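## Task

Lift the white 2x4 brick that sits on top of another piece and place it on the table away from the stack, without moving the other bricks. Finish with the gripper opened and withdrawn from it.

## Robot and tools

Robot: one six-joint arm with a parallel two-finger gripper, seen by two fixed head cameras (cam_head_left, cam_head_right) and a camera on the hand (cam_wrist). All images are 672x504 pixels.

Frame: the scene frame has its origin on the table surface right under the arm's base; +z is up, +x points forward, +y is to the left when facing along +x. The base itself may sit slightly tilted. Reported end_effector_position is in metres and marks the spot between the finger pads, roughly 3-4 cm behind the fingertips; end_effector_quat_wxyz is the hand orientation. The fingers point along the hand's +x axis and close along its y axis. The printed hand position can be off, more so when the arm is stretched out.

execute_actions takes "actions", a list holding zero or one item, plus optional "pictures" (true/false; images come by default).
- Empty list: just reports the current state.
- Motion item: {"rows": [[...]], "steps": N}. N is 1 to 15 control steps, each 1/30 s (default 15). Each row is used for one step; if rows run out, the final row repeats. Every row is seven numbers, a single list for the single arm: waist, shoulder, elbow, wrist pitch, wrist yaw, wrist roll, then gripper opening. The six joint values are absolute target angles in radians (same convention as the Joint positions line), not offsets. Ranges: waist -3.054 to 3.054, shoulder 0.000 to 3.142, elbow 0.000 to 2.356, wrist pitch -1.571 to 1.571, wrist yaw -1.571 to 1.571, wrist roll -3.142 to 3.142. A target more than 0.010 rad beyond a range end, and farther out than the joint currently is, gets the whole call rejected (nothing is sent). Targets past the true end are clipped there and the result then notes "joint sent to its limit"; missing that note does not prove more travel is available. The opening is an absolute value from -1 to 1: +1 fully open (pad gap 0.088 m), empty fingers touch near -0.80, below that changes nothing. Closing fully takes at least about 0.5 s.
- Wait item: {"steps": N} with N up to 300; no new command, returns after N steps counted from the previous result.

Motion limits: each step, a joint's target is capped to a lead over its measured angle (0.211 rad waist/shoulder/elbow, 0.213 wrist pitch, 0.267 wrist yaw, 0.228 wrist roll), and all targets are pulled back if they would put the hand over 70 mm from where it is. So large moves need several calls. Friction may leave a joint short of its target, especially at long reach, and tiny changes may not move it at all; read Joint positions after each move.

The simulation keeps running while you write: the arm continues toward the last row sent until it has nearly stopped or a step is HELD; after that only a new action makes it move further. Fingers still in motion finish moving.

Result lines: the state line gives hand pose and linear/angular velocity. Joint positions and Joint velocities list the six joints in column order (rad, rad/s) then the pad gap (m, m/s). grip_measured is the measured opening on the same -1..1 scale you command. "joint command not followed" means a clearance check altered or blocked targets (mounting blocks and posts count as part of the arm). HELD marks steps on which your row was wholly or partly not sent. MOTOR HOT appears from 50 °C; at 95 °C an OVER-TEMPERATURE FAULT holds the arm, and if it does not cool within 30-60 s the arm loses power and goes limp. A torque fault (contact torque at the load limit: waist 16.8, shoulder 20.8, elbow 20.8, wrist pitch 5.49, wrist yaw 5.47, wrist roll 5.13 N m, held weight included) freezes the arm for 10 s and drops the rest of the call. Results with pictures list any camera whose calibration changed.

Gripping: to hold something, keep commanding an opening well under grip_measured; a larger gap squeezes harder (up to about 34 N per pad). Readings may be shifted by about 1 mm throughout a scene. Closing very fast can overshoot the force and even pop the fingers open, so close steadily.

zoom_image: {"camera": name, "region": [x0, y0, x1, y1]} in pixels of that camera's latest image, top-left origin, at most 504x504; returns an enlarged view.

finished_scene: {"scene": number of the current scene}. Only call once the brick is placed and released and the hand has backed off. Answering without any tool call ends everything.

Calibration: each camera has intrinsics K, distortion D, and T_world_to_cam mapping scene-frame points to camera coordinates (OpenCV style); the wrist camera pose follows the joint readings. Expect errors of a couple of degrees and several millimetres.

Avoid: knocking anything off the table (fails the task), dropping or slamming bricks, hitting or shoving hard, disturbing the bricks you were told to leave, and holding loads longer than needed (heat). Occasionally a loose object may get nudged by itself. Move smoothly and efficiently.

Each tool is called after "Call:" by a JSON object that holds its "fn" and its "kwargs".

## Session

Call:
{"fn": "execute_actions", "kwargs": {"actions": []}}

Call:
{"fn": "zoom_image", "kwargs": {"camera": "cam_head_left", "region": [200,100,500,400]}}

Scene clock: 0.00 s of 4185.00 s.
end_effector_position=(+0.0534, +0.2378, +0.2401) grip_measured=+0.854 end_effector_quat_wxyz=(-0.027, +0.491, +0.820, -0.293) end_effector_velocity=(-0.005, -0.005, -0.003) end_effector_angular_velocity=(-0.009, -0.008, +0.027)
Joint positions: [ 1.349  0.083  0.229 -0.427 -0.434  2.723  0.081]
Joint velocities: [-0.002 -0.007 -0.002 -0.037 -0.007 -0.022 -0.   ]
Motor temperatures (°C, as the motors report them): [24 26 26 25 26 24]
Heat: hottest shoulder 26 °C (+0.0 °C/min).

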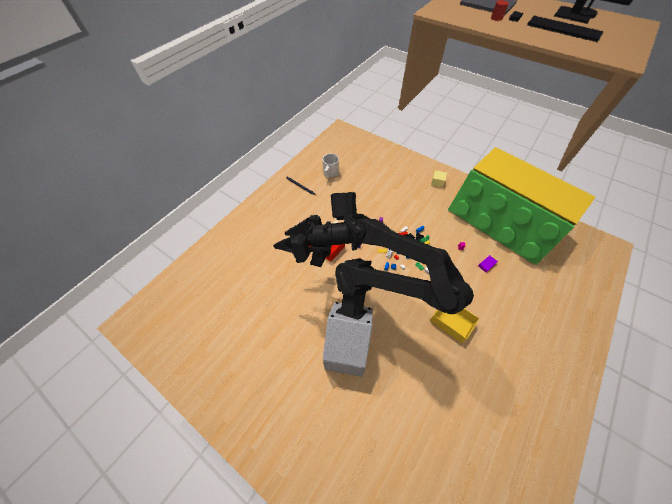

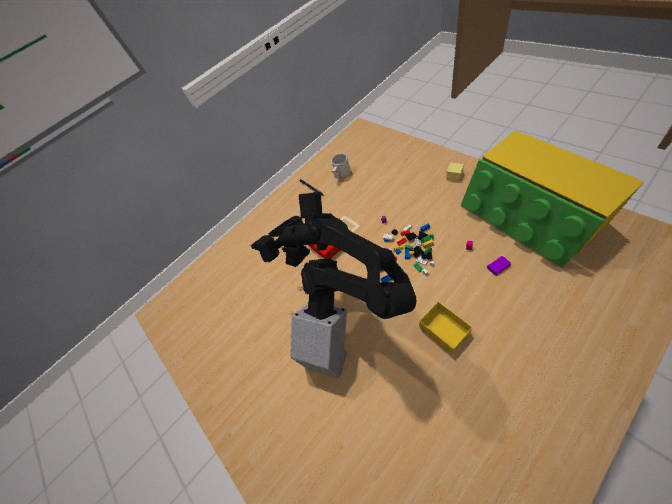

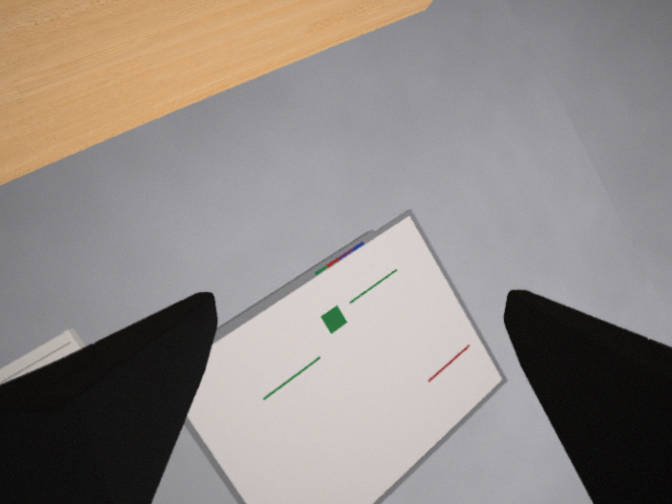

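Region (200, 100, 500, 400) of cam_head_left's 672x504 image, scaled by 1.680, with more detail than that image has.

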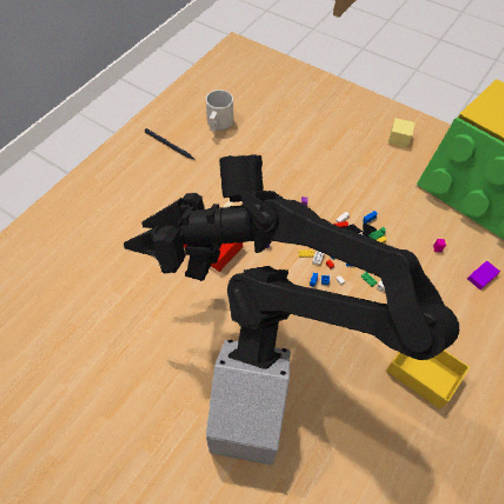

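Call:
{"fn": "execute_actions", "kwargs": {"actions": [{"rows":[[0.3,1.3,1.0,-1.1,0,0,0.3]]}], "pictures": false}}

Call:
{"fn": "execute_actions", "kwargs": {"actions": [{"steps":60}]}}

Scene clock: 1.83 s of 4185.00 s.
end_effector_position=(+0.2447, +0.1633, +0.1498) grip_measured=+0.305 end_effector_quat_wxyz=(+0.494, +0.352, +0.652, -0.454) end_effector_velocity=(+0.202, -0.255, -0.238) end_effector_angular_velocity=(-1.306, +0.451, +0.798)
Joint positions: [ 0.53   0.871  0.957 -1.064 -0.01   1.819  0.054]
Joint velocities: [-1.658  1.492  0.593 -0.315  0.037 -1.81  -0.002]
Motor temperatures (°C, as the motors report them): [24 26 26 25 26 24]
Heat: hottest shoulder 26 °C (+0.0 °C/min).
Steps of this call (steps 1 to 40: nothing new was sent; steps 41 to 55: all 15 steps of this action). Readings (joint positions):
41: [1.321 0.117 0.264 -0.488 -0.390 2.670]
42: [1.264 0.174 0.313 -0.546 -0.309 2.608]
44: [1.147 0.290 0.422 -0.652 -0.170 2.486]
48: [0.919 0.507 0.644 -0.877 -0.050 2.244]
55: the state above

Scene clock: 3.83 s of 4185.00 s.
end_effector_position=(+0.2342, +0.1040, +0.0755) grip_measured=+0.300 end_effector_quat_wxyz=(+0.442, -0.190, +0.872, +0.085) end_effector_velocity=(-0.003, -0.003, +0.001) end_effector_angular_velocity=(-0.000, +0.014, +0.020)
Joint positions: [ 0.304  1.285  0.993 -1.097 -0.002  0.003  0.054]
Joint velocities: [-0.002 -0.002 -0.007 -0.007  0.007 -0.022  0.   ]
Motor temperatures (°C, as the motors report them): [24 26 26 25 26 24]
Heat: hottest shoulder 26 °C (+0.0 °C/min).
Steps of this call (steps 1 to 60: the robot went on to your last target). Readings (joint positions):
1: [0.474 0.921 0.972 -1.074 -0.009 1.759]
2: [0.425 0.973 0.980 -1.080 -0.005 1.698]
4: [0.360 1.079 0.986 -1.088 -0.002 1.578]
8: [0.317 1.245 0.989 -1.095 -0.002 1.335]
60: the state above
The arm was judged still, so your last target was given up. Only a new action makes it travel on or press farther. Fingers that are still opening or closing keep moving.
camera_calibration (this result's frames):
cam_wrist: T_world_to_cam=[[0.397407, -0.917064, 0.0325787, 0.00666501], [-0.470555, -0.173177, 0.86521, 0.0825904], [-0.787811, -0.35917, -0.50035, 0.331597], [0, 0, 0, 1]] pos_world=[0.29745, 0.139515, 0.0942394]

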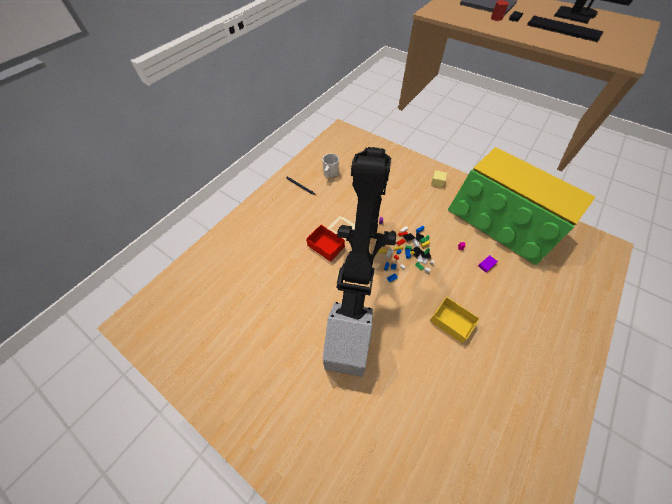

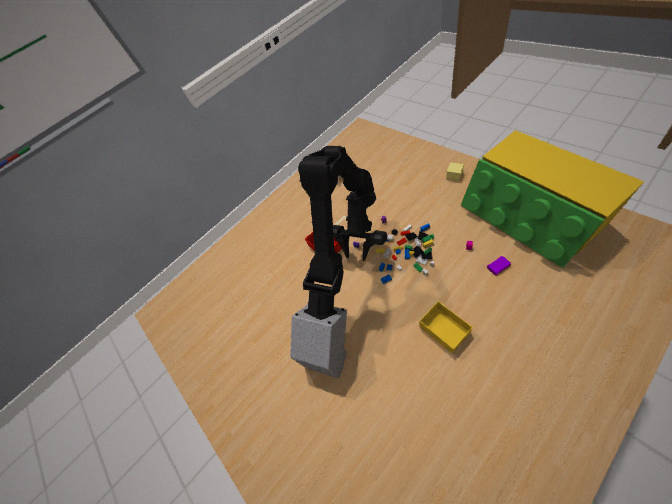

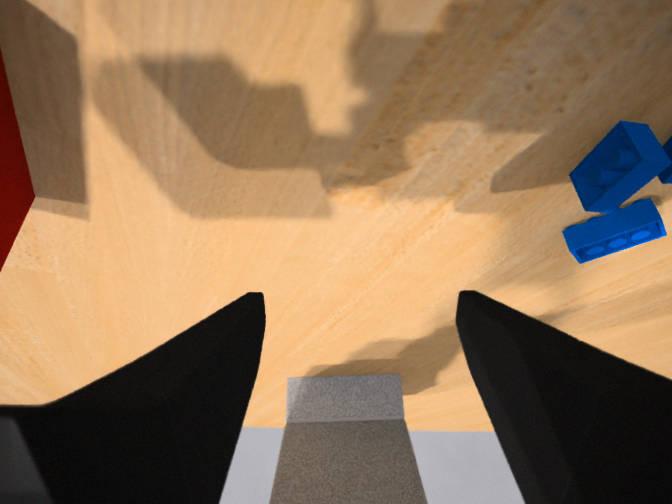

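Call:
{"fn": "execute_actions", "kwargs": {"actions": [{"rows":[[0.3,1.0,1.0,-0.8,0,0,0.3],[0.3,1.0,1.0,-0.8,0,0,0.3],[0.3,1.0,1.0,-0.8,0,0,0.3],[0.3,1.0,1.0,-0.8,0,0,0.3],[0.1,1.0,1.0,-0.6,0,0,0.3]]}], "pictures": false}}

Call:
{"fn": "execute_actions", "kwargs": {"actions": [{"steps":10}]}}

Call:
{"fn": "zoom_image", "kwargs": {"camera": "cam_head_right", "region": [360,210,450,290]}}

Scene clock: 6.23 s of 4185.00 s.
end_effector_position=(+0.3815, +0.1061, +0.1197) grip_measured=+0.300 end_effector_quat_wxyz=(+0.752, -0.154, +0.639, +0.055) end_effector_velocity=(+0.022, -0.007, +0.012) end_effector_angular_velocity=(-0.009, -0.115, -0.009)
Joint positions: [ 0.108  1.016  1.005 -0.614  0.     0.001  0.054]
Joint velocities: [-0.046 -0.027 -0.002  0.081  0.007 -0.007 -0.   ]
Motor temperatures (°C, as the motors report them): [24 27 26 25 26 24]
Heat: hottest shoulder 27 °C (+9.6 °C/min).
Steps of this call (steps 1 to 57: nothing new was sent; steps 58 to 72: all 15 steps of this action). Readings (joint positions):
58: [0.303 1.259 0.989 -1.059 -0.002 0.003]
59: [0.303 1.224 0.981 -1.000 -0.002 0.003]
61: [0.303 1.132 0.986 -0.901 -0.002 0.003]
65: [0.161 1.030 1.004 -0.700 0.001 0.001]
72: the state above

Scene clock: 6.57 s of 4185.00 s.
end_effector_position=(+0.3841, +0.1056, +0.1208) grip_measured=+0.300 end_effector_quat_wxyz=(+0.756, -0.154, +0.634, +0.054) end_effector_velocity=(-0.002, -0.000, -0.000) end_effector_angular_velocity=(-0.001, +0.011, +0.020)
Joint positions: [ 0.103  1.014  1.005 -0.604  0.     0.001  0.054]
Joint velocities: [-0.002 -0.002 -0.002 -0.007 -0.007 -0.022  0.   ]
Motor temperatures (°C, as the motors report them): [24 27 26 25 26 24]
Heat: hottest shoulder 27 °C (+9.1 °C/min).
Steps of this call (steps 1 to 10: the robot went on to your last target). Readings (joint positions):
1: [0.107 1.016 1.005 -0.611 0.000 0.001]
2: [0.106 1.015 1.005 -0.609 0.000 0.001]
4: [0.105 1.015 1.005 -0.606 0.000 0.001]
8: [0.104 1.014 1.005 -0.604 0.000 0.001]
10: the state above
camera_calibration (this result's frames):
cam_wrist: T_world_to_cam=[[0.260248, -0.951153, 0.16607, -0.0127943], [-0.944274, -0.214822, 0.249394, 0.374976], [-0.201536, -0.22172, -0.954056, 0.288059], [0, 0, 0, 1]] pos_world=[0.415465, 0.132252, 0.183433]

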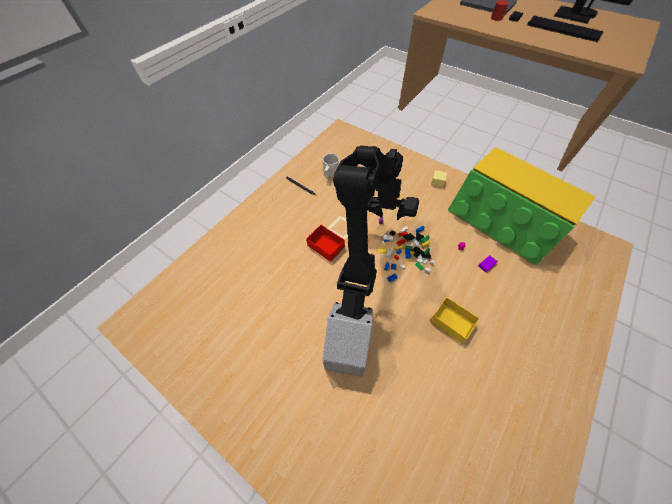

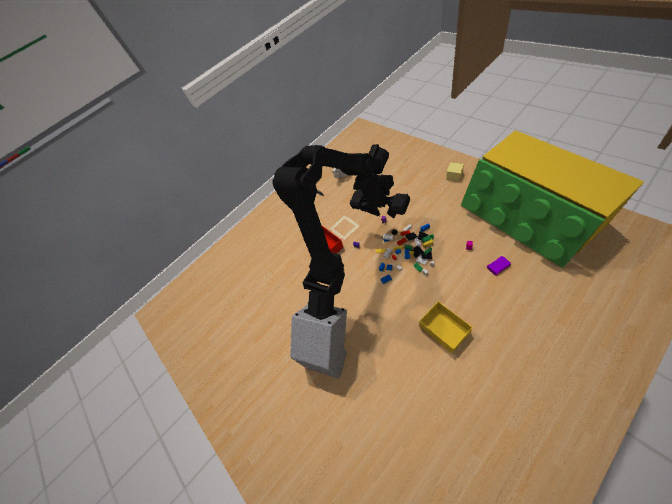

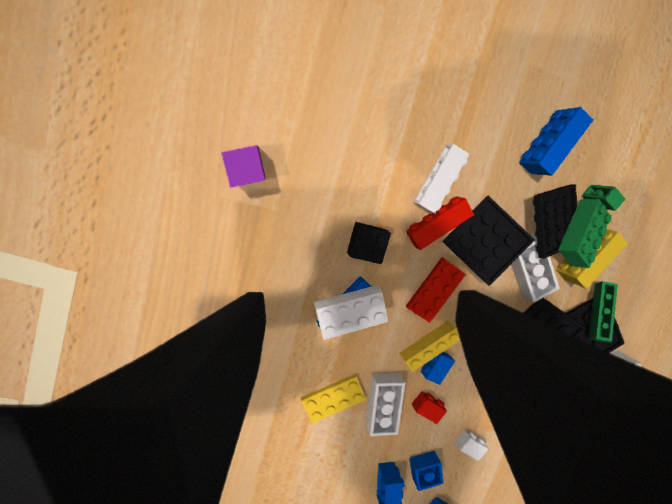

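Region (360, 210, 450, 290) of cam_head_right's 672x504 image, scaled by 5.600, with more detail than that image has.

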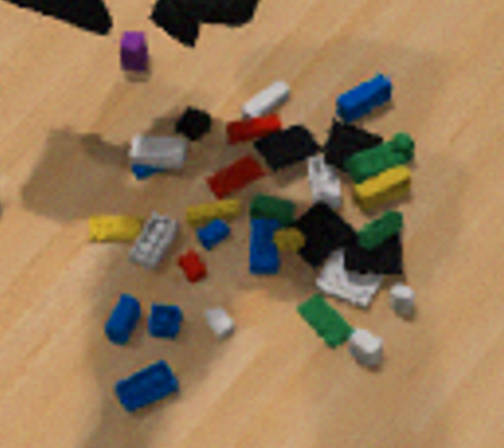

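Call:
{"fn": "execute_actions", "kwargs": {"actions": [{"rows":[[-0.083,1.08,0.952,-0.662,-0.3,1.3,-0.2]]}], "pictures": false}}

Call:
{"fn": "execute_actions", "kwargs": {"actions": [{"steps":15}]}}

Scene clock: 9.87 s of 4185.00 s.
end_effector_position=(+0.3569, +0.0830, +0.1007) grip_measured=-0.196 end_effector_quat_wxyz=(+0.667, +0.261, +0.651, -0.252) end_effector_velocity=(-0.004, -0.002, +0.001) end_effector_angular_velocity=(+0.054, +0.025, -1.826)
Joint positions: [-0.078  1.067  0.959 -0.659 -0.293  0.904  0.029]
Joint velocities: [-0.017 -0.002 -0.002 -0.022 -0.022  1.81  -0.002]
Motor temperatures (°C, as the motors report them): [24 28 26 25 26 24]
Heat: hottest shoulder 28 °C (+12.2 °C/min).
Steps of this call (steps 1 to 30: the robot went on to your last target; steps 31 to 84: nothing new was sent; steps 85 to 99: all 15 steps of this action). Readings (joint positions):
85: [0.076 1.018 1.000 -0.606 -0.071 0.053]
86: [0.033 1.023 0.996 -0.619 -0.134 0.116]
88: [-0.031 1.039 0.981 -0.642 -0.204 0.238]
92: [-0.069 1.066 0.959 -0.656 -0.270 0.480]
99: the state above

Scene clock: 10.37 s of 4185.00 s.
end_effector_position=(+0.3567, +0.0830, +0.1006) grip_measured=-0.200 end_effector_quat_wxyz=(+0.603, +0.385, +0.590, -0.373) end_effector_velocity=(-0.002, -0.001, +0.001) end_effector_angular_velocity=(+0.002, +0.006, -0.029)
Joint positions: [-0.079  1.067  0.959 -0.659 -0.296  1.292  0.029]
Joint velocities: [-0.007 -0.002 -0.002 -0.007 -0.007  0.022 -0.   ]
Motor temperatures (°C, as the motors report them): [24 28 27 25 26 24]
Heat: hottest shoulder 28 °C (+11.6 °C/min).
Steps of this call (steps 1 to 15: the robot went on to your last target). Readings (joint positions):
1: [-0.078 1.067 0.959 -0.659 -0.294 0.964]
2: [-0.078 1.067 0.959 -0.659 -0.294 1.025]
4: [-0.079 1.067 0.959 -0.659 -0.295 1.143]
8: [-0.079 1.067 0.959 -0.659 -0.295 1.254]
15: the state above
camera_calibration (this result's frames):
cam_wrist: T_world_to_cam=[[-0.911641, -0.410488, -0.0202476, 0.368137], [-0.38474, 0.835061, 0.393253, 0.0480818], [-0.144518, 0.366296, -0.919207, 0.18555], [0, 0, 0, 1]] pos_world=[0.380923, 0.0429982, 0.159105]

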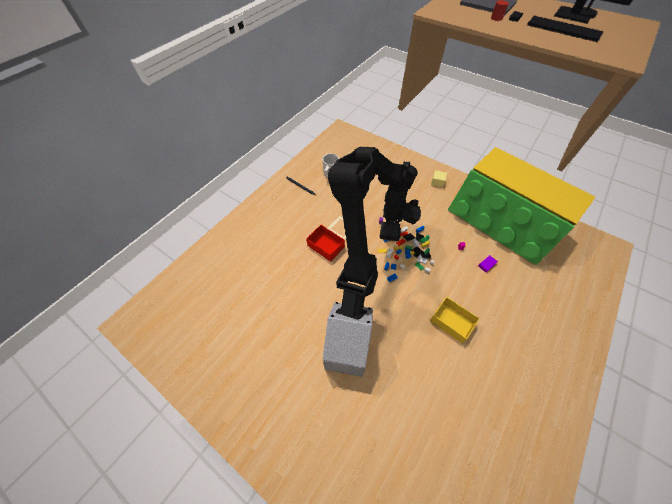

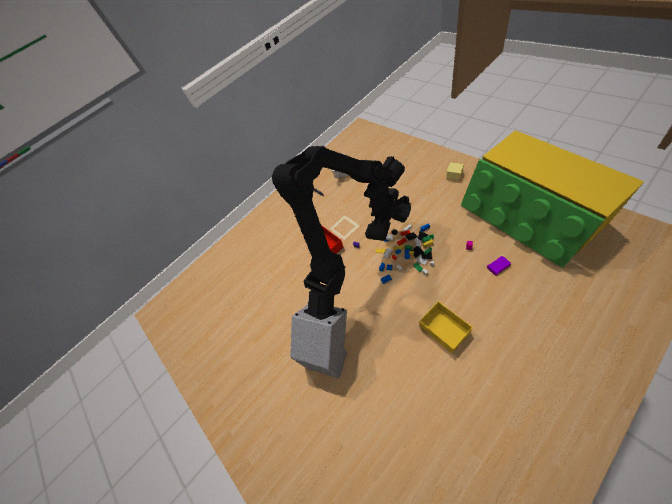

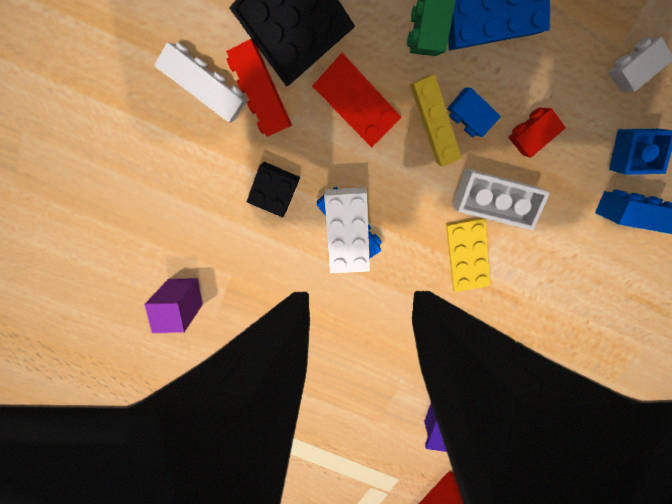

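Call:
{"fn": "execute_actions", "kwargs": {"actions": [{"rows":[[-0.06,1.11,0.94,-0.62,-0.29,1.33,-0.2],[-0.06,1.12,0.935,-0.6,-0.29,1.33,-0.2],[-0.05,1.135,0.93,-0.58,-0.28,1.34,-0.2],[-0.045,1.15,0.92,-0.555,-0.28,1.35,-0.2],[-0.035,1.17,0.91,-0.53,-0.27,1.36,-0.2],[-0.025,1.19,0.9,-0.5,-0.265,1.37,-0.2]]}]}}

Scene clock: 11.87 s of 4185.00 s.
end_effector_position=(+0.3542, +0.0830, +0.0600) grip_measured=-0.200 end_effector_quat_wxyz=(+0.589, +0.397, +0.589, -0.386) end_effector_velocity=(+0.006, +0.001, -0.001) end_effector_angular_velocity=(+0.011, -0.030, +0.029)
Joint positions: [-0.03   1.175  0.907 -0.505 -0.27   1.365  0.029]
Joint velocities: [-0.002  0.002 -0.002  0.037 -0.007 -0.022 -0.   ]
Motor temperatures (°C, as the motors report them): [24 28 27 25 26 24]
Heat: hottest shoulder 28 °C (+10.1 °C/min).
Steps of this call (steps 1 to 15: the robot went on to your last target; steps 16 to 30: nothing new was sent; steps 31 to 45: all 15 steps of this action). Readings (joint positions):
31: [-0.078 1.071 0.958 -0.655 -0.296 1.304]
32: [-0.075 1.076 0.956 -0.641 -0.296 1.311]
34: [-0.065 1.097 0.949 -0.605 -0.292 1.325]
38: [-0.039 1.154 0.922 -0.535 -0.276 1.354]
45: the state above
camera_calibration (this result's frames):
cam_wrist: T_world_to_cam=[[-0.928182, -0.372047, -0.00762574, 0.366879], [-0.342963, 0.847312, 0.40551, 0.0465449], [-0.144408, 0.379003, -0.914059, 0.146545], [0, 0, 0, 1]] pos_world=[0.377656, 0.0415173, 0.117874]

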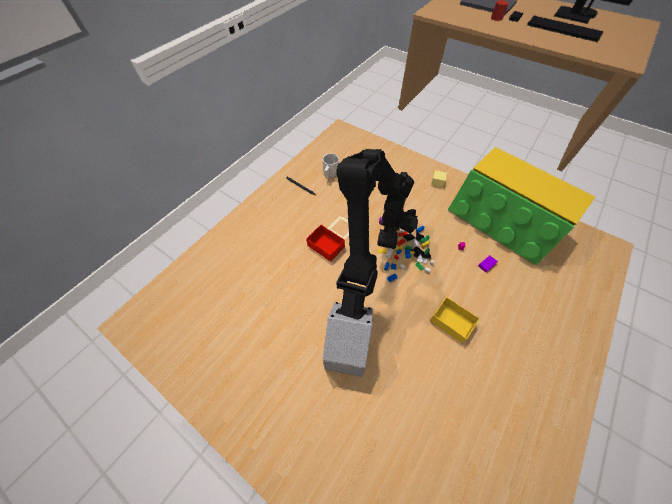

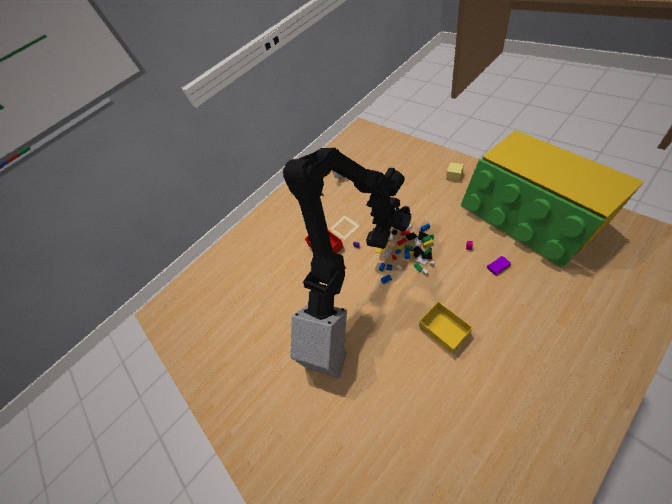

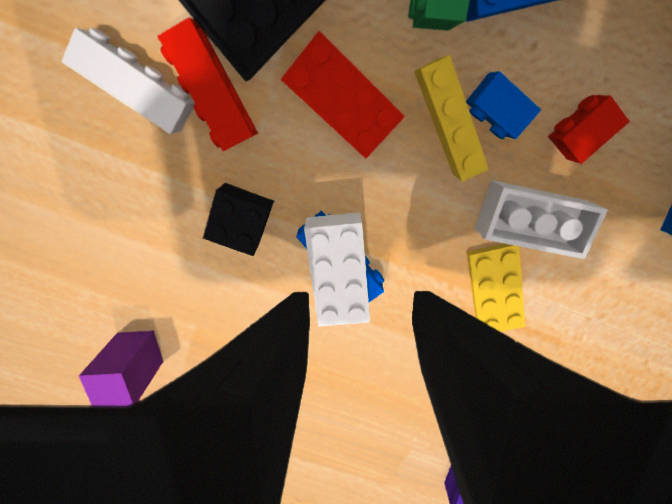

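Call:
{"fn": "execute_actions", "kwargs": {"actions": [{"rows":[[-0.02,1.19,0.9,-0.465,-0.26,1.24,-0.2],[-0.02,1.19,0.9,-0.465,-0.26,1.24,-0.2],[-0.02,1.19,0.9,-0.465,-0.26,1.24,-0.2],[-0.02,1.2,0.9,-0.45,-0.26,1.24,-0.2],[-0.02,1.21,0.9,-0.435,-0.26,1.24,-0.2],[-0.02,1.222,0.895,-0.42,-0.26,1.24,-0.2]]}]}}

Scene clock: 13.37 s of 4185.00 s.
end_effector_position=(+0.3647, +0.0839, +0.0511) grip_measured=-0.200 end_effector_quat_wxyz=(+0.626, +0.365, +0.602, -0.335) end_effector_velocity=(+0.009, +0.002, +0.002) end_effector_angular_velocity=(+0.012, -0.039, +0.031)
Joint positions: [-0.024  1.206  0.903 -0.424 -0.264  1.244  0.029]
Joint velocities: [-0.002 -0.002  0.002  0.037 -0.007 -0.022 -0.   ]
Motor temperatures (°C, as the motors report them): [24 28 27 25 26 24]
Heat: hottest shoulder 28 °C (+9.0 °C/min).
Steps of this call (steps 1 to 15: the robot went on to your last target; steps 16 to 30: nothing new was sent; steps 31 to 45: all 15 steps of this action). Readings (joint positions):
31: [-0.029 1.176 0.906 -0.497 -0.267 1.340]
32: [-0.027 1.176 0.906 -0.488 -0.266 1.313]
34: [-0.025 1.176 0.906 -0.474 -0.266 1.280]
38: [-0.024 1.195 0.906 -0.438 -0.265 1.253]
45: the state above
camera_calibration (this result's frames):
cam_wrist: T_world_to_cam=[[-0.867457, -0.495077, -0.0491632, 0.367239], [-0.472951, 0.789931, 0.390291, 0.105969], [-0.154389, 0.361812, -0.919378, 0.144906], [0, 0, 0, 1]] pos_world=[0.391054, 0.0456752, 0.109919]

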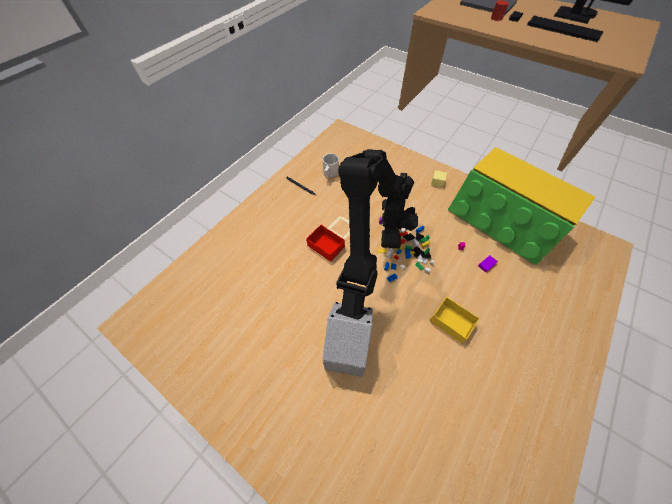

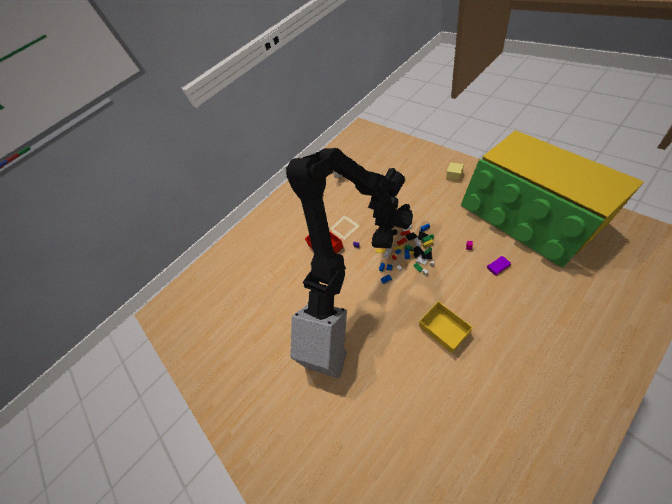

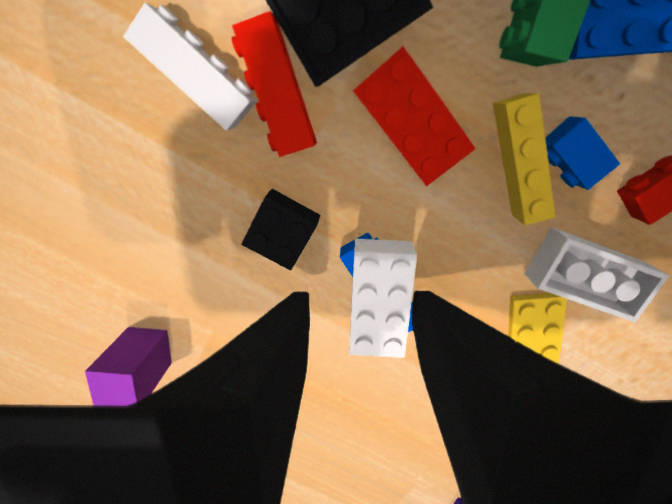

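Call:
{"fn": "execute_actions", "kwargs": {"actions": [{"rows":[[-0.02,1.222,0.895,-0.438,-0.26,1.29,-0.2],[-0.02,1.222,0.895,-0.438,-0.26,1.29,-0.2],[-0.02,1.222,0.895,-0.438,-0.26,1.29,-0.2],[-0.02,1.238,0.895,-0.438,-0.26,1.29,-0.2]]}]}}

Scene clock: 14.77 s of 4185.00 s.
end_effector_position=(+0.3599, +0.0816, +0.0465) grip_measured=-0.200 end_effector_quat_wxyz=(+0.611, +0.374, +0.600, -0.356) end_effector_velocity=(-0.007, -0.001, +0.002) end_effector_angular_velocity=(-0.000, +0.031, -0.017)
Joint positions: [-0.024  1.223  0.903 -0.435 -0.264  1.286  0.029]
Joint velocities: [-0.002 -0.007 -0.002 -0.037 -0.007  0.007 -0.   ]
Motor temperatures (°C, as the motors report them): [24 28 27 26 26 24]
Heat: hottest shoulder 28 °C (+8.1 °C/min).
Steps of this call (steps 1 to 15: the robot went on to your last target; steps 16 to 27: nothing new was sent; steps 28 to 42: all 15 steps of this action). Readings (joint positions):
28: [-0.024 1.207 0.903 -0.423 -0.264 1.251]
29: [-0.024 1.207 0.903 -0.425 -0.264 1.261]
31: [-0.024 1.208 0.903 -0.430 -0.264 1.273]
35: [-0.024 1.220 0.903 -0.434 -0.264 1.283]
42: the state above
camera_calibration (this result's frames):
cam_wrist: T_world_to_cam=[[-0.891767, -0.451873, -0.0237362, 0.365786], [-0.422924, 0.813687, 0.398809, 0.0870074], [-0.160897, 0.365683, -0.916727, 0.142614], [0, 0, 0, 1]] pos_world=[0.38594, 0.0423404, 0.104721]

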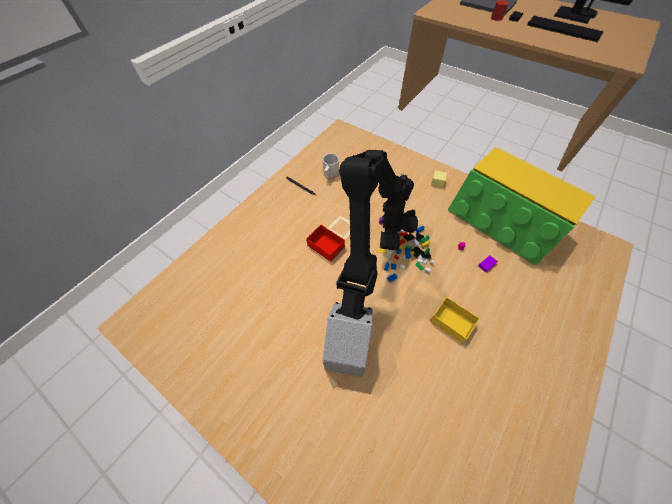

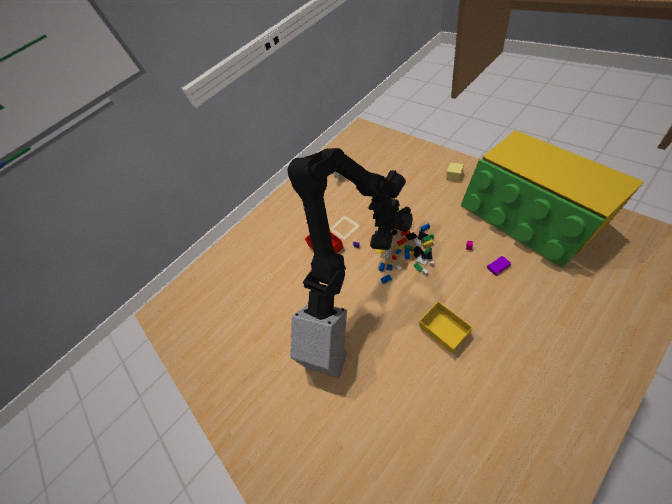

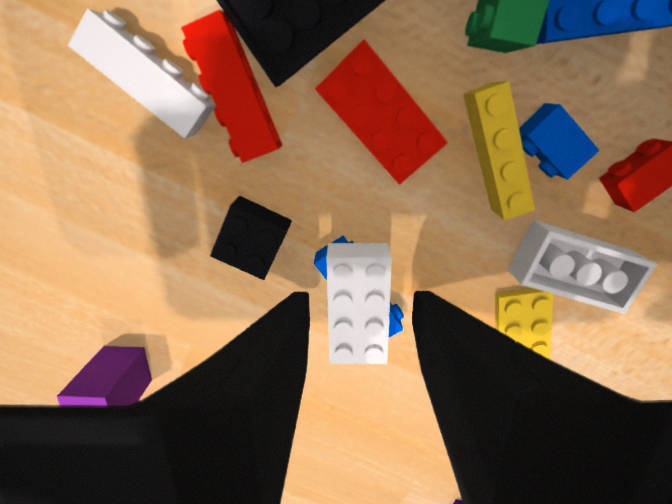

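Call:
{"fn": "execute_actions", "kwargs": {"actions": [{"rows":[[-0.02,1.238,0.895,-0.438,-0.26,1.29,-0.3],[-0.02,1.238,0.895,-0.438,-0.26,1.29,-0.36],[-0.02,1.238,0.895,-0.438,-0.26,1.29,-0.42],[-0.02,1.238,0.895,-0.438,-0.26,1.29,-0.46],[-0.02,1.238,0.895,-0.438,-0.26,1.29,-0.5],[-0.02,1.238,0.895,-0.438,-0.26,1.29,-0.55],[-0.02,1.238,0.895,-0.438,-0.26,1.29,-0.62]]}], "pictures": false}}

Call:
{"fn": "execute_actions", "kwargs": {"actions": [{"rows":[[-0.02,1.2,0.91,-0.46,-0.26,1.29,-0.62],[-0.02,1.18,0.92,-0.48,-0.26,1.29,-0.62],[-0.03,1.16,0.925,-0.51,-0.26,1.29,-0.62],[-0.04,1.14,0.93,-0.55,-0.26,1.29,-0.62],[-0.05,1.11,0.94,-0.59,-0.26,1.29,-0.62]]}]}}

Scene clock: 16.83 s of 4185.00 s.
end_effector_position=(+0.3597, +0.0817, +0.0463) grip_measured=-0.480 end_effector_quat_wxyz=(+0.610, +0.374, +0.600, -0.357) end_effector_velocity=(-0.003, +0.002, +0.000) end_effector_angular_velocity=(+0.019, +0.011, -0.025)
Joint positions: [-0.024  1.223  0.902 -0.435 -0.264  1.287  0.015]
Joint velocities: [-0.002 -0.002 -0.002 -0.007 -0.022  0.022  0.001]
Motor temperatures (°C, as the motors report them): [24 28 27 25 26 24]
Heat: hottest shoulder 28 °C (+7.1 °C/min).
Steps of this call (steps 1 to 15: the robot went on to your last target; steps 16 to 47: nothing new was sent; steps 48 to 62: all 15 steps of this action). Readings (joint positions):
48: [-0.024 1.223 0.902 -0.435 -0.264 1.287]
49: [-0.024 1.223 0.902 -0.435 -0.264 1.287]
51: [-0.024 1.223 0.902 -0.435 -0.264 1.287]
55: [-0.024 1.223 0.902 -0.435 -0.264 1.287]
62: the state above

Scene clock: 17.33 s of 4185.00 s.
end_effector_position=(+0.3559, +0.0824, +0.0797) grip_measured=-0.480 end_effector_quat_wxyz=(+0.607, +0.373, +0.596, -0.370) end_effector_velocity=(-0.008, -0.003, +0.000) end_effector_angular_velocity=(-0.004, +0.034, +0.007)
Joint positions: [-0.046  1.123  0.935 -0.585 -0.264  1.287  0.015]
Joint velocities: [-0.007 -0.002 -0.002 -0.037 -0.007 -0.022 -0.   ]
Motor temperatures (°C, as the motors report them): [24 28 27 25 26 24]
Heat: hottest shoulder 28 °C (+6.9 °C/min).
Steps of this call (steps 1 to 15: all 15 steps of this action). Readings (joint positions):
1: [-0.024 1.223 0.902 -0.439 -0.264 1.287]
2: [-0.024 1.220 0.903 -0.449 -0.264 1.287]
4: [-0.025 1.203 0.906 -0.488 -0.264 1.287]
8: [-0.041 1.142 0.924 -0.558 -0.264 1.287]
15: the state above
camera_calibration (this result's frames):
cam_wrist: T_world_to_cam=[[-0.901015, -0.433735, -0.00677411, 0.363825], [-0.402068, 0.829167, 0.38836, 0.0635408], [-0.162828, 0.352642, -0.921483, 0.17425], [0, 0, 0, 1]] pos_world=[0.381733, 0.0436701, 0.138356]

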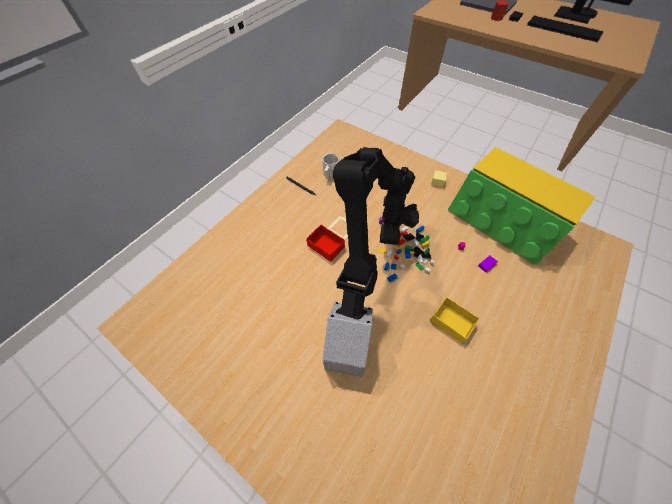

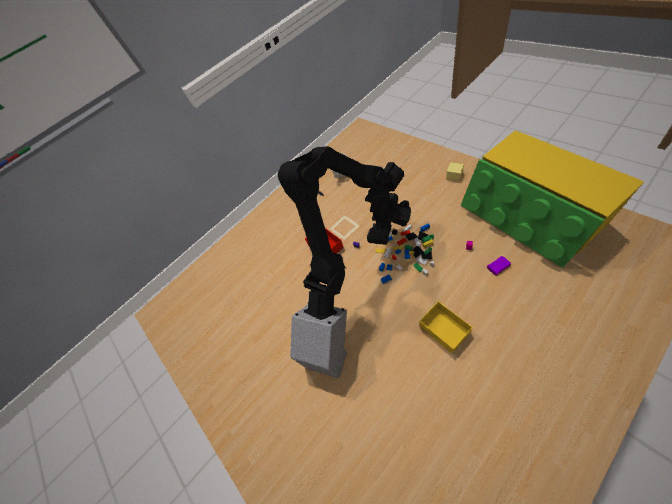

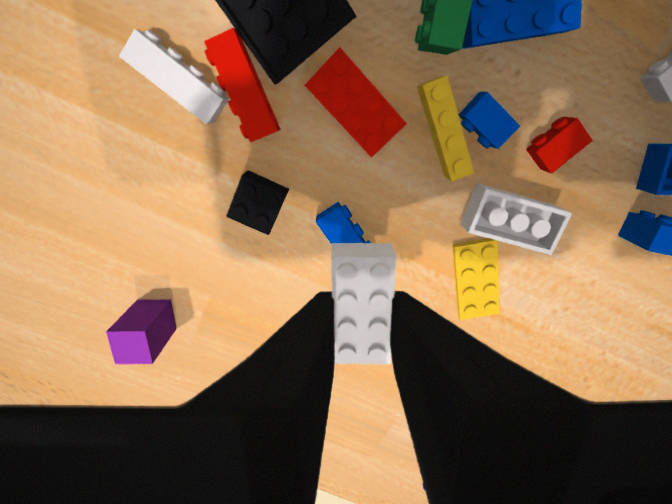

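Call:
{"fn": "execute_actions", "kwargs": {"actions": [{"rows":[[0,1.11,0.93,-0.59,-0.23,1.29,-0.62],[0.05,1.11,0.92,-0.59,-0.19,1.29,-0.62],[0.1,1.11,0.91,-0.58,-0.16,1.29,-0.62],[0.15,1.11,0.9,-0.57,-0.12,1.29,-0.62],[0.2,1.11,0.89,-0.56,-0.09,1.29,-0.62],[0.25,1.11,0.88,-0.55,-0.06,1.29,-0.62],[0.25,1.11,0.88,-0.55,-0.06,1.29,-0.62],[0.25,1.13,0.88,-0.52,-0.06,1.29,-0.62],[0.25,1.15,0.87,-0.49,-0.06,1.29,-0.62],[0.25,1.18,0.86,-0.45,-0.06,1.29,-0.62]]}], "pictures": false}}

Call:
{"fn": "execute_actions", "kwargs": {"actions": [{"steps":8}]}}

Scene clock: 19.67 s of 4185.00 s.
end_effector_position=(+0.3305, +0.1354, +0.0491) grip_measured=-0.480 end_effector_quat_wxyz=(+0.634, +0.311, +0.637, -0.309) end_effector_velocity=(-0.024, +0.000, -0.043) end_effector_angular_velocity=(-0.009, +0.054, +0.050)
Joint positions: [ 0.241  1.159  0.872 -0.467 -0.068  1.288  0.015]
Joint velocities: [ 0.046  0.105 -0.085  0.139  0.022 -0.022 -0.   ]
Motor temperatures (°C, as the motors report them): [24 29 27 25 26 24]
Heat: hottest shoulder 29 °C (+9.2 °C/min).
Steps of this call (steps 1 to 15: the robot went on to your last target; steps 16 to 55: nothing new was sent; steps 56 to 70: all 15 steps of this action). Readings (joint positions):
56: [-0.041 1.122 0.935 -0.587 -0.254 1.287]
57: [-0.026 1.122 0.935 -0.587 -0.236 1.287]
59: [0.037 1.122 0.930 -0.584 -0.191 1.287]
63: [0.193 1.122 0.901 -0.559 -0.108 1.287]
70: the state above

Scene clock: 19.93 s of 4185.00 s.
end_effector_position=(+0.3305, +0.1363, +0.0470) grip_measured=-0.480 end_effector_quat_wxyz=(+0.636, +0.311, +0.636, -0.307) end_effector_velocity=(-0.005, -0.002, +0.000) end_effector_angular_velocity=(-0.013, +0.018, +0.037)
Joint positions: [ 0.246  1.164  0.869 -0.454 -0.065  1.288  0.015]
Joint velocities: [ 0.002 -0.002 -0.002 -0.022  0.007 -0.037 -0.   ]
Motor temperatures (°C, as the motors report them): [24 29 27 25 26 24]
Heat: hottest shoulder 29 °C (+9.0 °C/min).
Steps of this call (steps 1 to 8: the robot went on to your last target). Readings (joint positions):
1: [0.243 1.162 0.870 -0.464 -0.067 1.288]
2: [0.243 1.163 0.869 -0.461 -0.066 1.288]
4: [0.245 1.164 0.869 -0.457 -0.065 1.288]
8: the state above
camera_calibration (this result's frames):
cam_wrist: T_world_to_cam=[[-0.795889, -0.605443, 0.000441352, 0.352371], [-0.554563, 0.729296, 0.400734, 0.0847691], [-0.242943, 0.318695, -0.916194, 0.151903], [0, 0, 0, 1]] pos_world=[0.364362, 0.103108, 0.105047]

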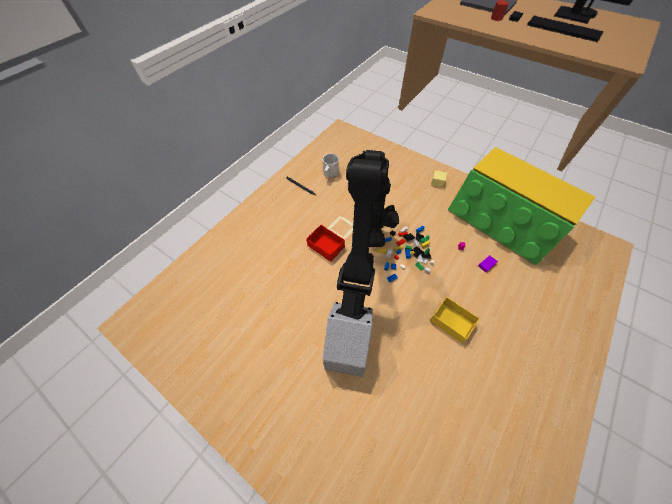

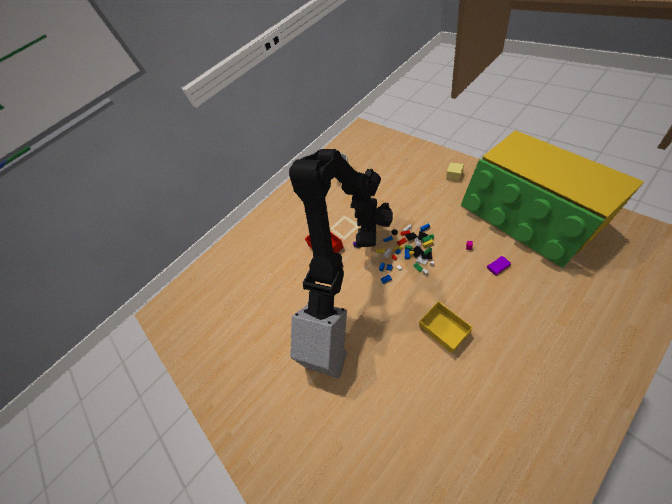

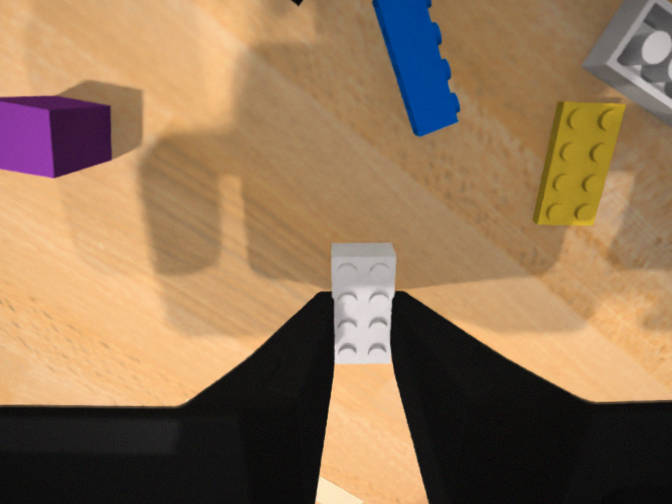

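Call:
{"fn": "execute_actions", "kwargs": {"actions": [{"rows":[[0.25,1.19,0.86,-0.44,-0.06,1.29,-0.62],[0.25,1.197,0.86,-0.43,-0.06,1.29,-0.62],[0.25,1.208,0.86,-0.425,-0.06,1.29,-0.62]],"steps":12}], "pictures": false}}

Call:
{"fn": "execute_actions", "kwargs": {"actions": [{"rows":[[0.25,1.208,0.86,-0.425,-0.06,1.29,-0.25]],"steps":8}], "pictures": false}}

Call:
{"fn": "execute_actions", "kwargs": {"actions": [{"rows":[[0.25,1.15,0.87,-0.46,-0.06,1.29,-0.25],[0.25,1.12,0.88,-0.5,-0.06,1.29,-0.25],[0.25,1.08,0.89,-0.55,-0.06,1.29,-0.25],[0.25,1.0,0.9,-0.62,-0.06,1.29,-0.25],[0.25,0.7,0.9,-0.9,-0.06,1.29,-0.25]]}]}}

Scene clock: 21.50 s of 4185.00 s.
end_effector_position=(+0.3307, +0.1359, +0.0392) grip_measured=-0.480 end_effector_quat_wxyz=(+0.635, +0.309, +0.637, -0.308) end_effector_velocity=(-0.001, +0.002, -0.001) end_effector_angular_velocity=(+0.020, +0.005, -0.009)
Joint positions: [ 0.246  1.192  0.867 -0.428 -0.064  1.288  0.015]
Joint velocities: [-0.002  0.002 -0.002  0.007 -0.022  0.007 -0.   ]
Motor temperatures (°C, as the motors report them): [24 29 27 25 26 24]
Heat: hottest shoulder 29 °C (+8.4 °C/min).
Steps of this call (steps 1 to 30: the robot went on to your last target; steps 31 to 35: nothing new was sent; steps 36 to 47: all 12 steps of this action). Readings (joint positions):
36: [0.246 1.166 0.868 -0.451 -0.064 1.288]
37: [0.246 1.169 0.868 -0.446 -0.064 1.288]
39: [0.246 1.178 0.868 -0.436 -0.064 1.288]
43: [0.246 1.191 0.867 -0.432 -0.064 1.288]
47: the state above

Scene clock: 21.77 s of 4185.00 s.
end_effector_position=(+0.3308, +0.1359, +0.0392) grip_measured=-0.278 end_effector_quat_wxyz=(+0.635, +0.310, +0.637, -0.308) end_effector_velocity=(-0.002, -0.003, -0.001) end_effector_angular_velocity=(-0.013, +0.008, +0.005)
Joint positions: [ 0.246  1.192  0.867 -0.428 -0.064  1.288  0.025]
Joint velocities: [-0.002  0.002 -0.002 -0.007  0.007 -0.007  0.014]
Motor temperatures (°C, as the motors report them): [24 29 27 25 26 24]
Heat: hottest shoulder 29 °C (+8.3 °C/min).
Steps of this call (steps 1 to 8: all 8 steps of this action). Readings (joint positions):
1: [0.246 1.192 0.867 -0.428 -0.064 1.288]
2: [0.246 1.192 0.867 -0.428 -0.064 1.288]
4: [0.246 1.192 0.867 -0.428 -0.064 1.288]
8: the state above

Scene clock: 22.27 s of 4185.00 s.
end_effector_position=(+0.2969, +0.1305, +0.1639) grip_measured=-0.250 end_effector_quat_wxyz=(+0.647, +0.322, +0.625, -0.294) end_effector_velocity=(-0.047, -0.019, +0.024) end_effector_angular_velocity=(-0.063, +0.129, +0.011)
Joint positions: [ 0.247  0.722  0.899 -0.88  -0.064  1.288  0.027]
Joint velocities: [-0.002 -0.115 -0.002 -0.256  0.007 -0.022  0.   ]
Motor temperatures (°C, as the motors report them): [24 29 27 25 26 24]
Heat: hottest shoulder 29 °C (+8.1 °C/min).
Steps of this call (steps 1 to 15: all 15 steps of this action). Readings (joint positions):
1: [0.246 1.191 0.867 -0.430 -0.064 1.288]
2: [0.246 1.184 0.867 -0.445 -0.064 1.288]
4: [0.246 1.139 0.869 -0.515 -0.064 1.288]
8: [0.247 0.936 0.885 -0.736 -0.064 1.288]
15: the state above
camera_calibration (this result's frames):
cam_wrist: T_world_to_cam=[[-0.792928, -0.607707, -0.0442497, 0.328798], [-0.574002, 0.720636, 0.388851, 0.0323748], [-0.20442, 0.33373, -0.920237, 0.239932], [0, 0, 0, 1]] pos_world=[0.328343, 0.0964098, 0.222755]

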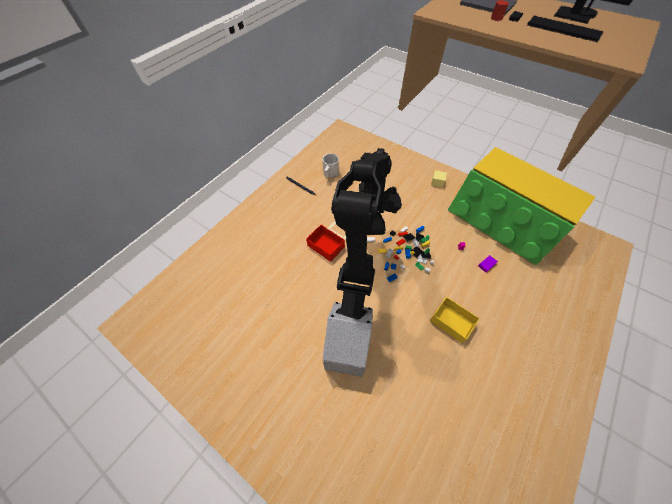

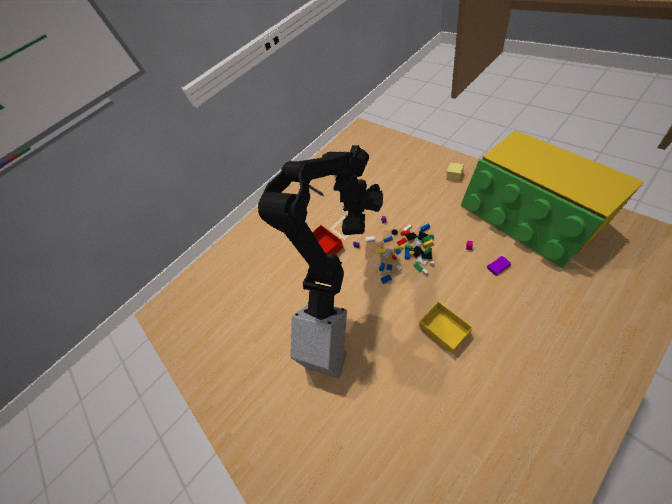

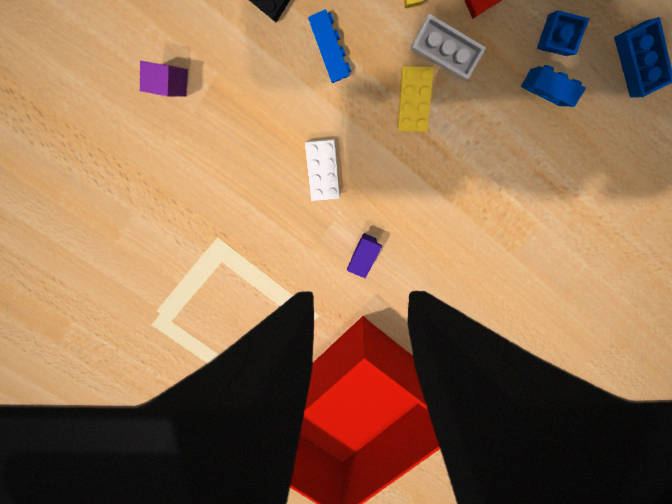

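Call:
{"fn": "finished_scene", "kwargs": {"scene": 1}}

The scene is finished: the task was done.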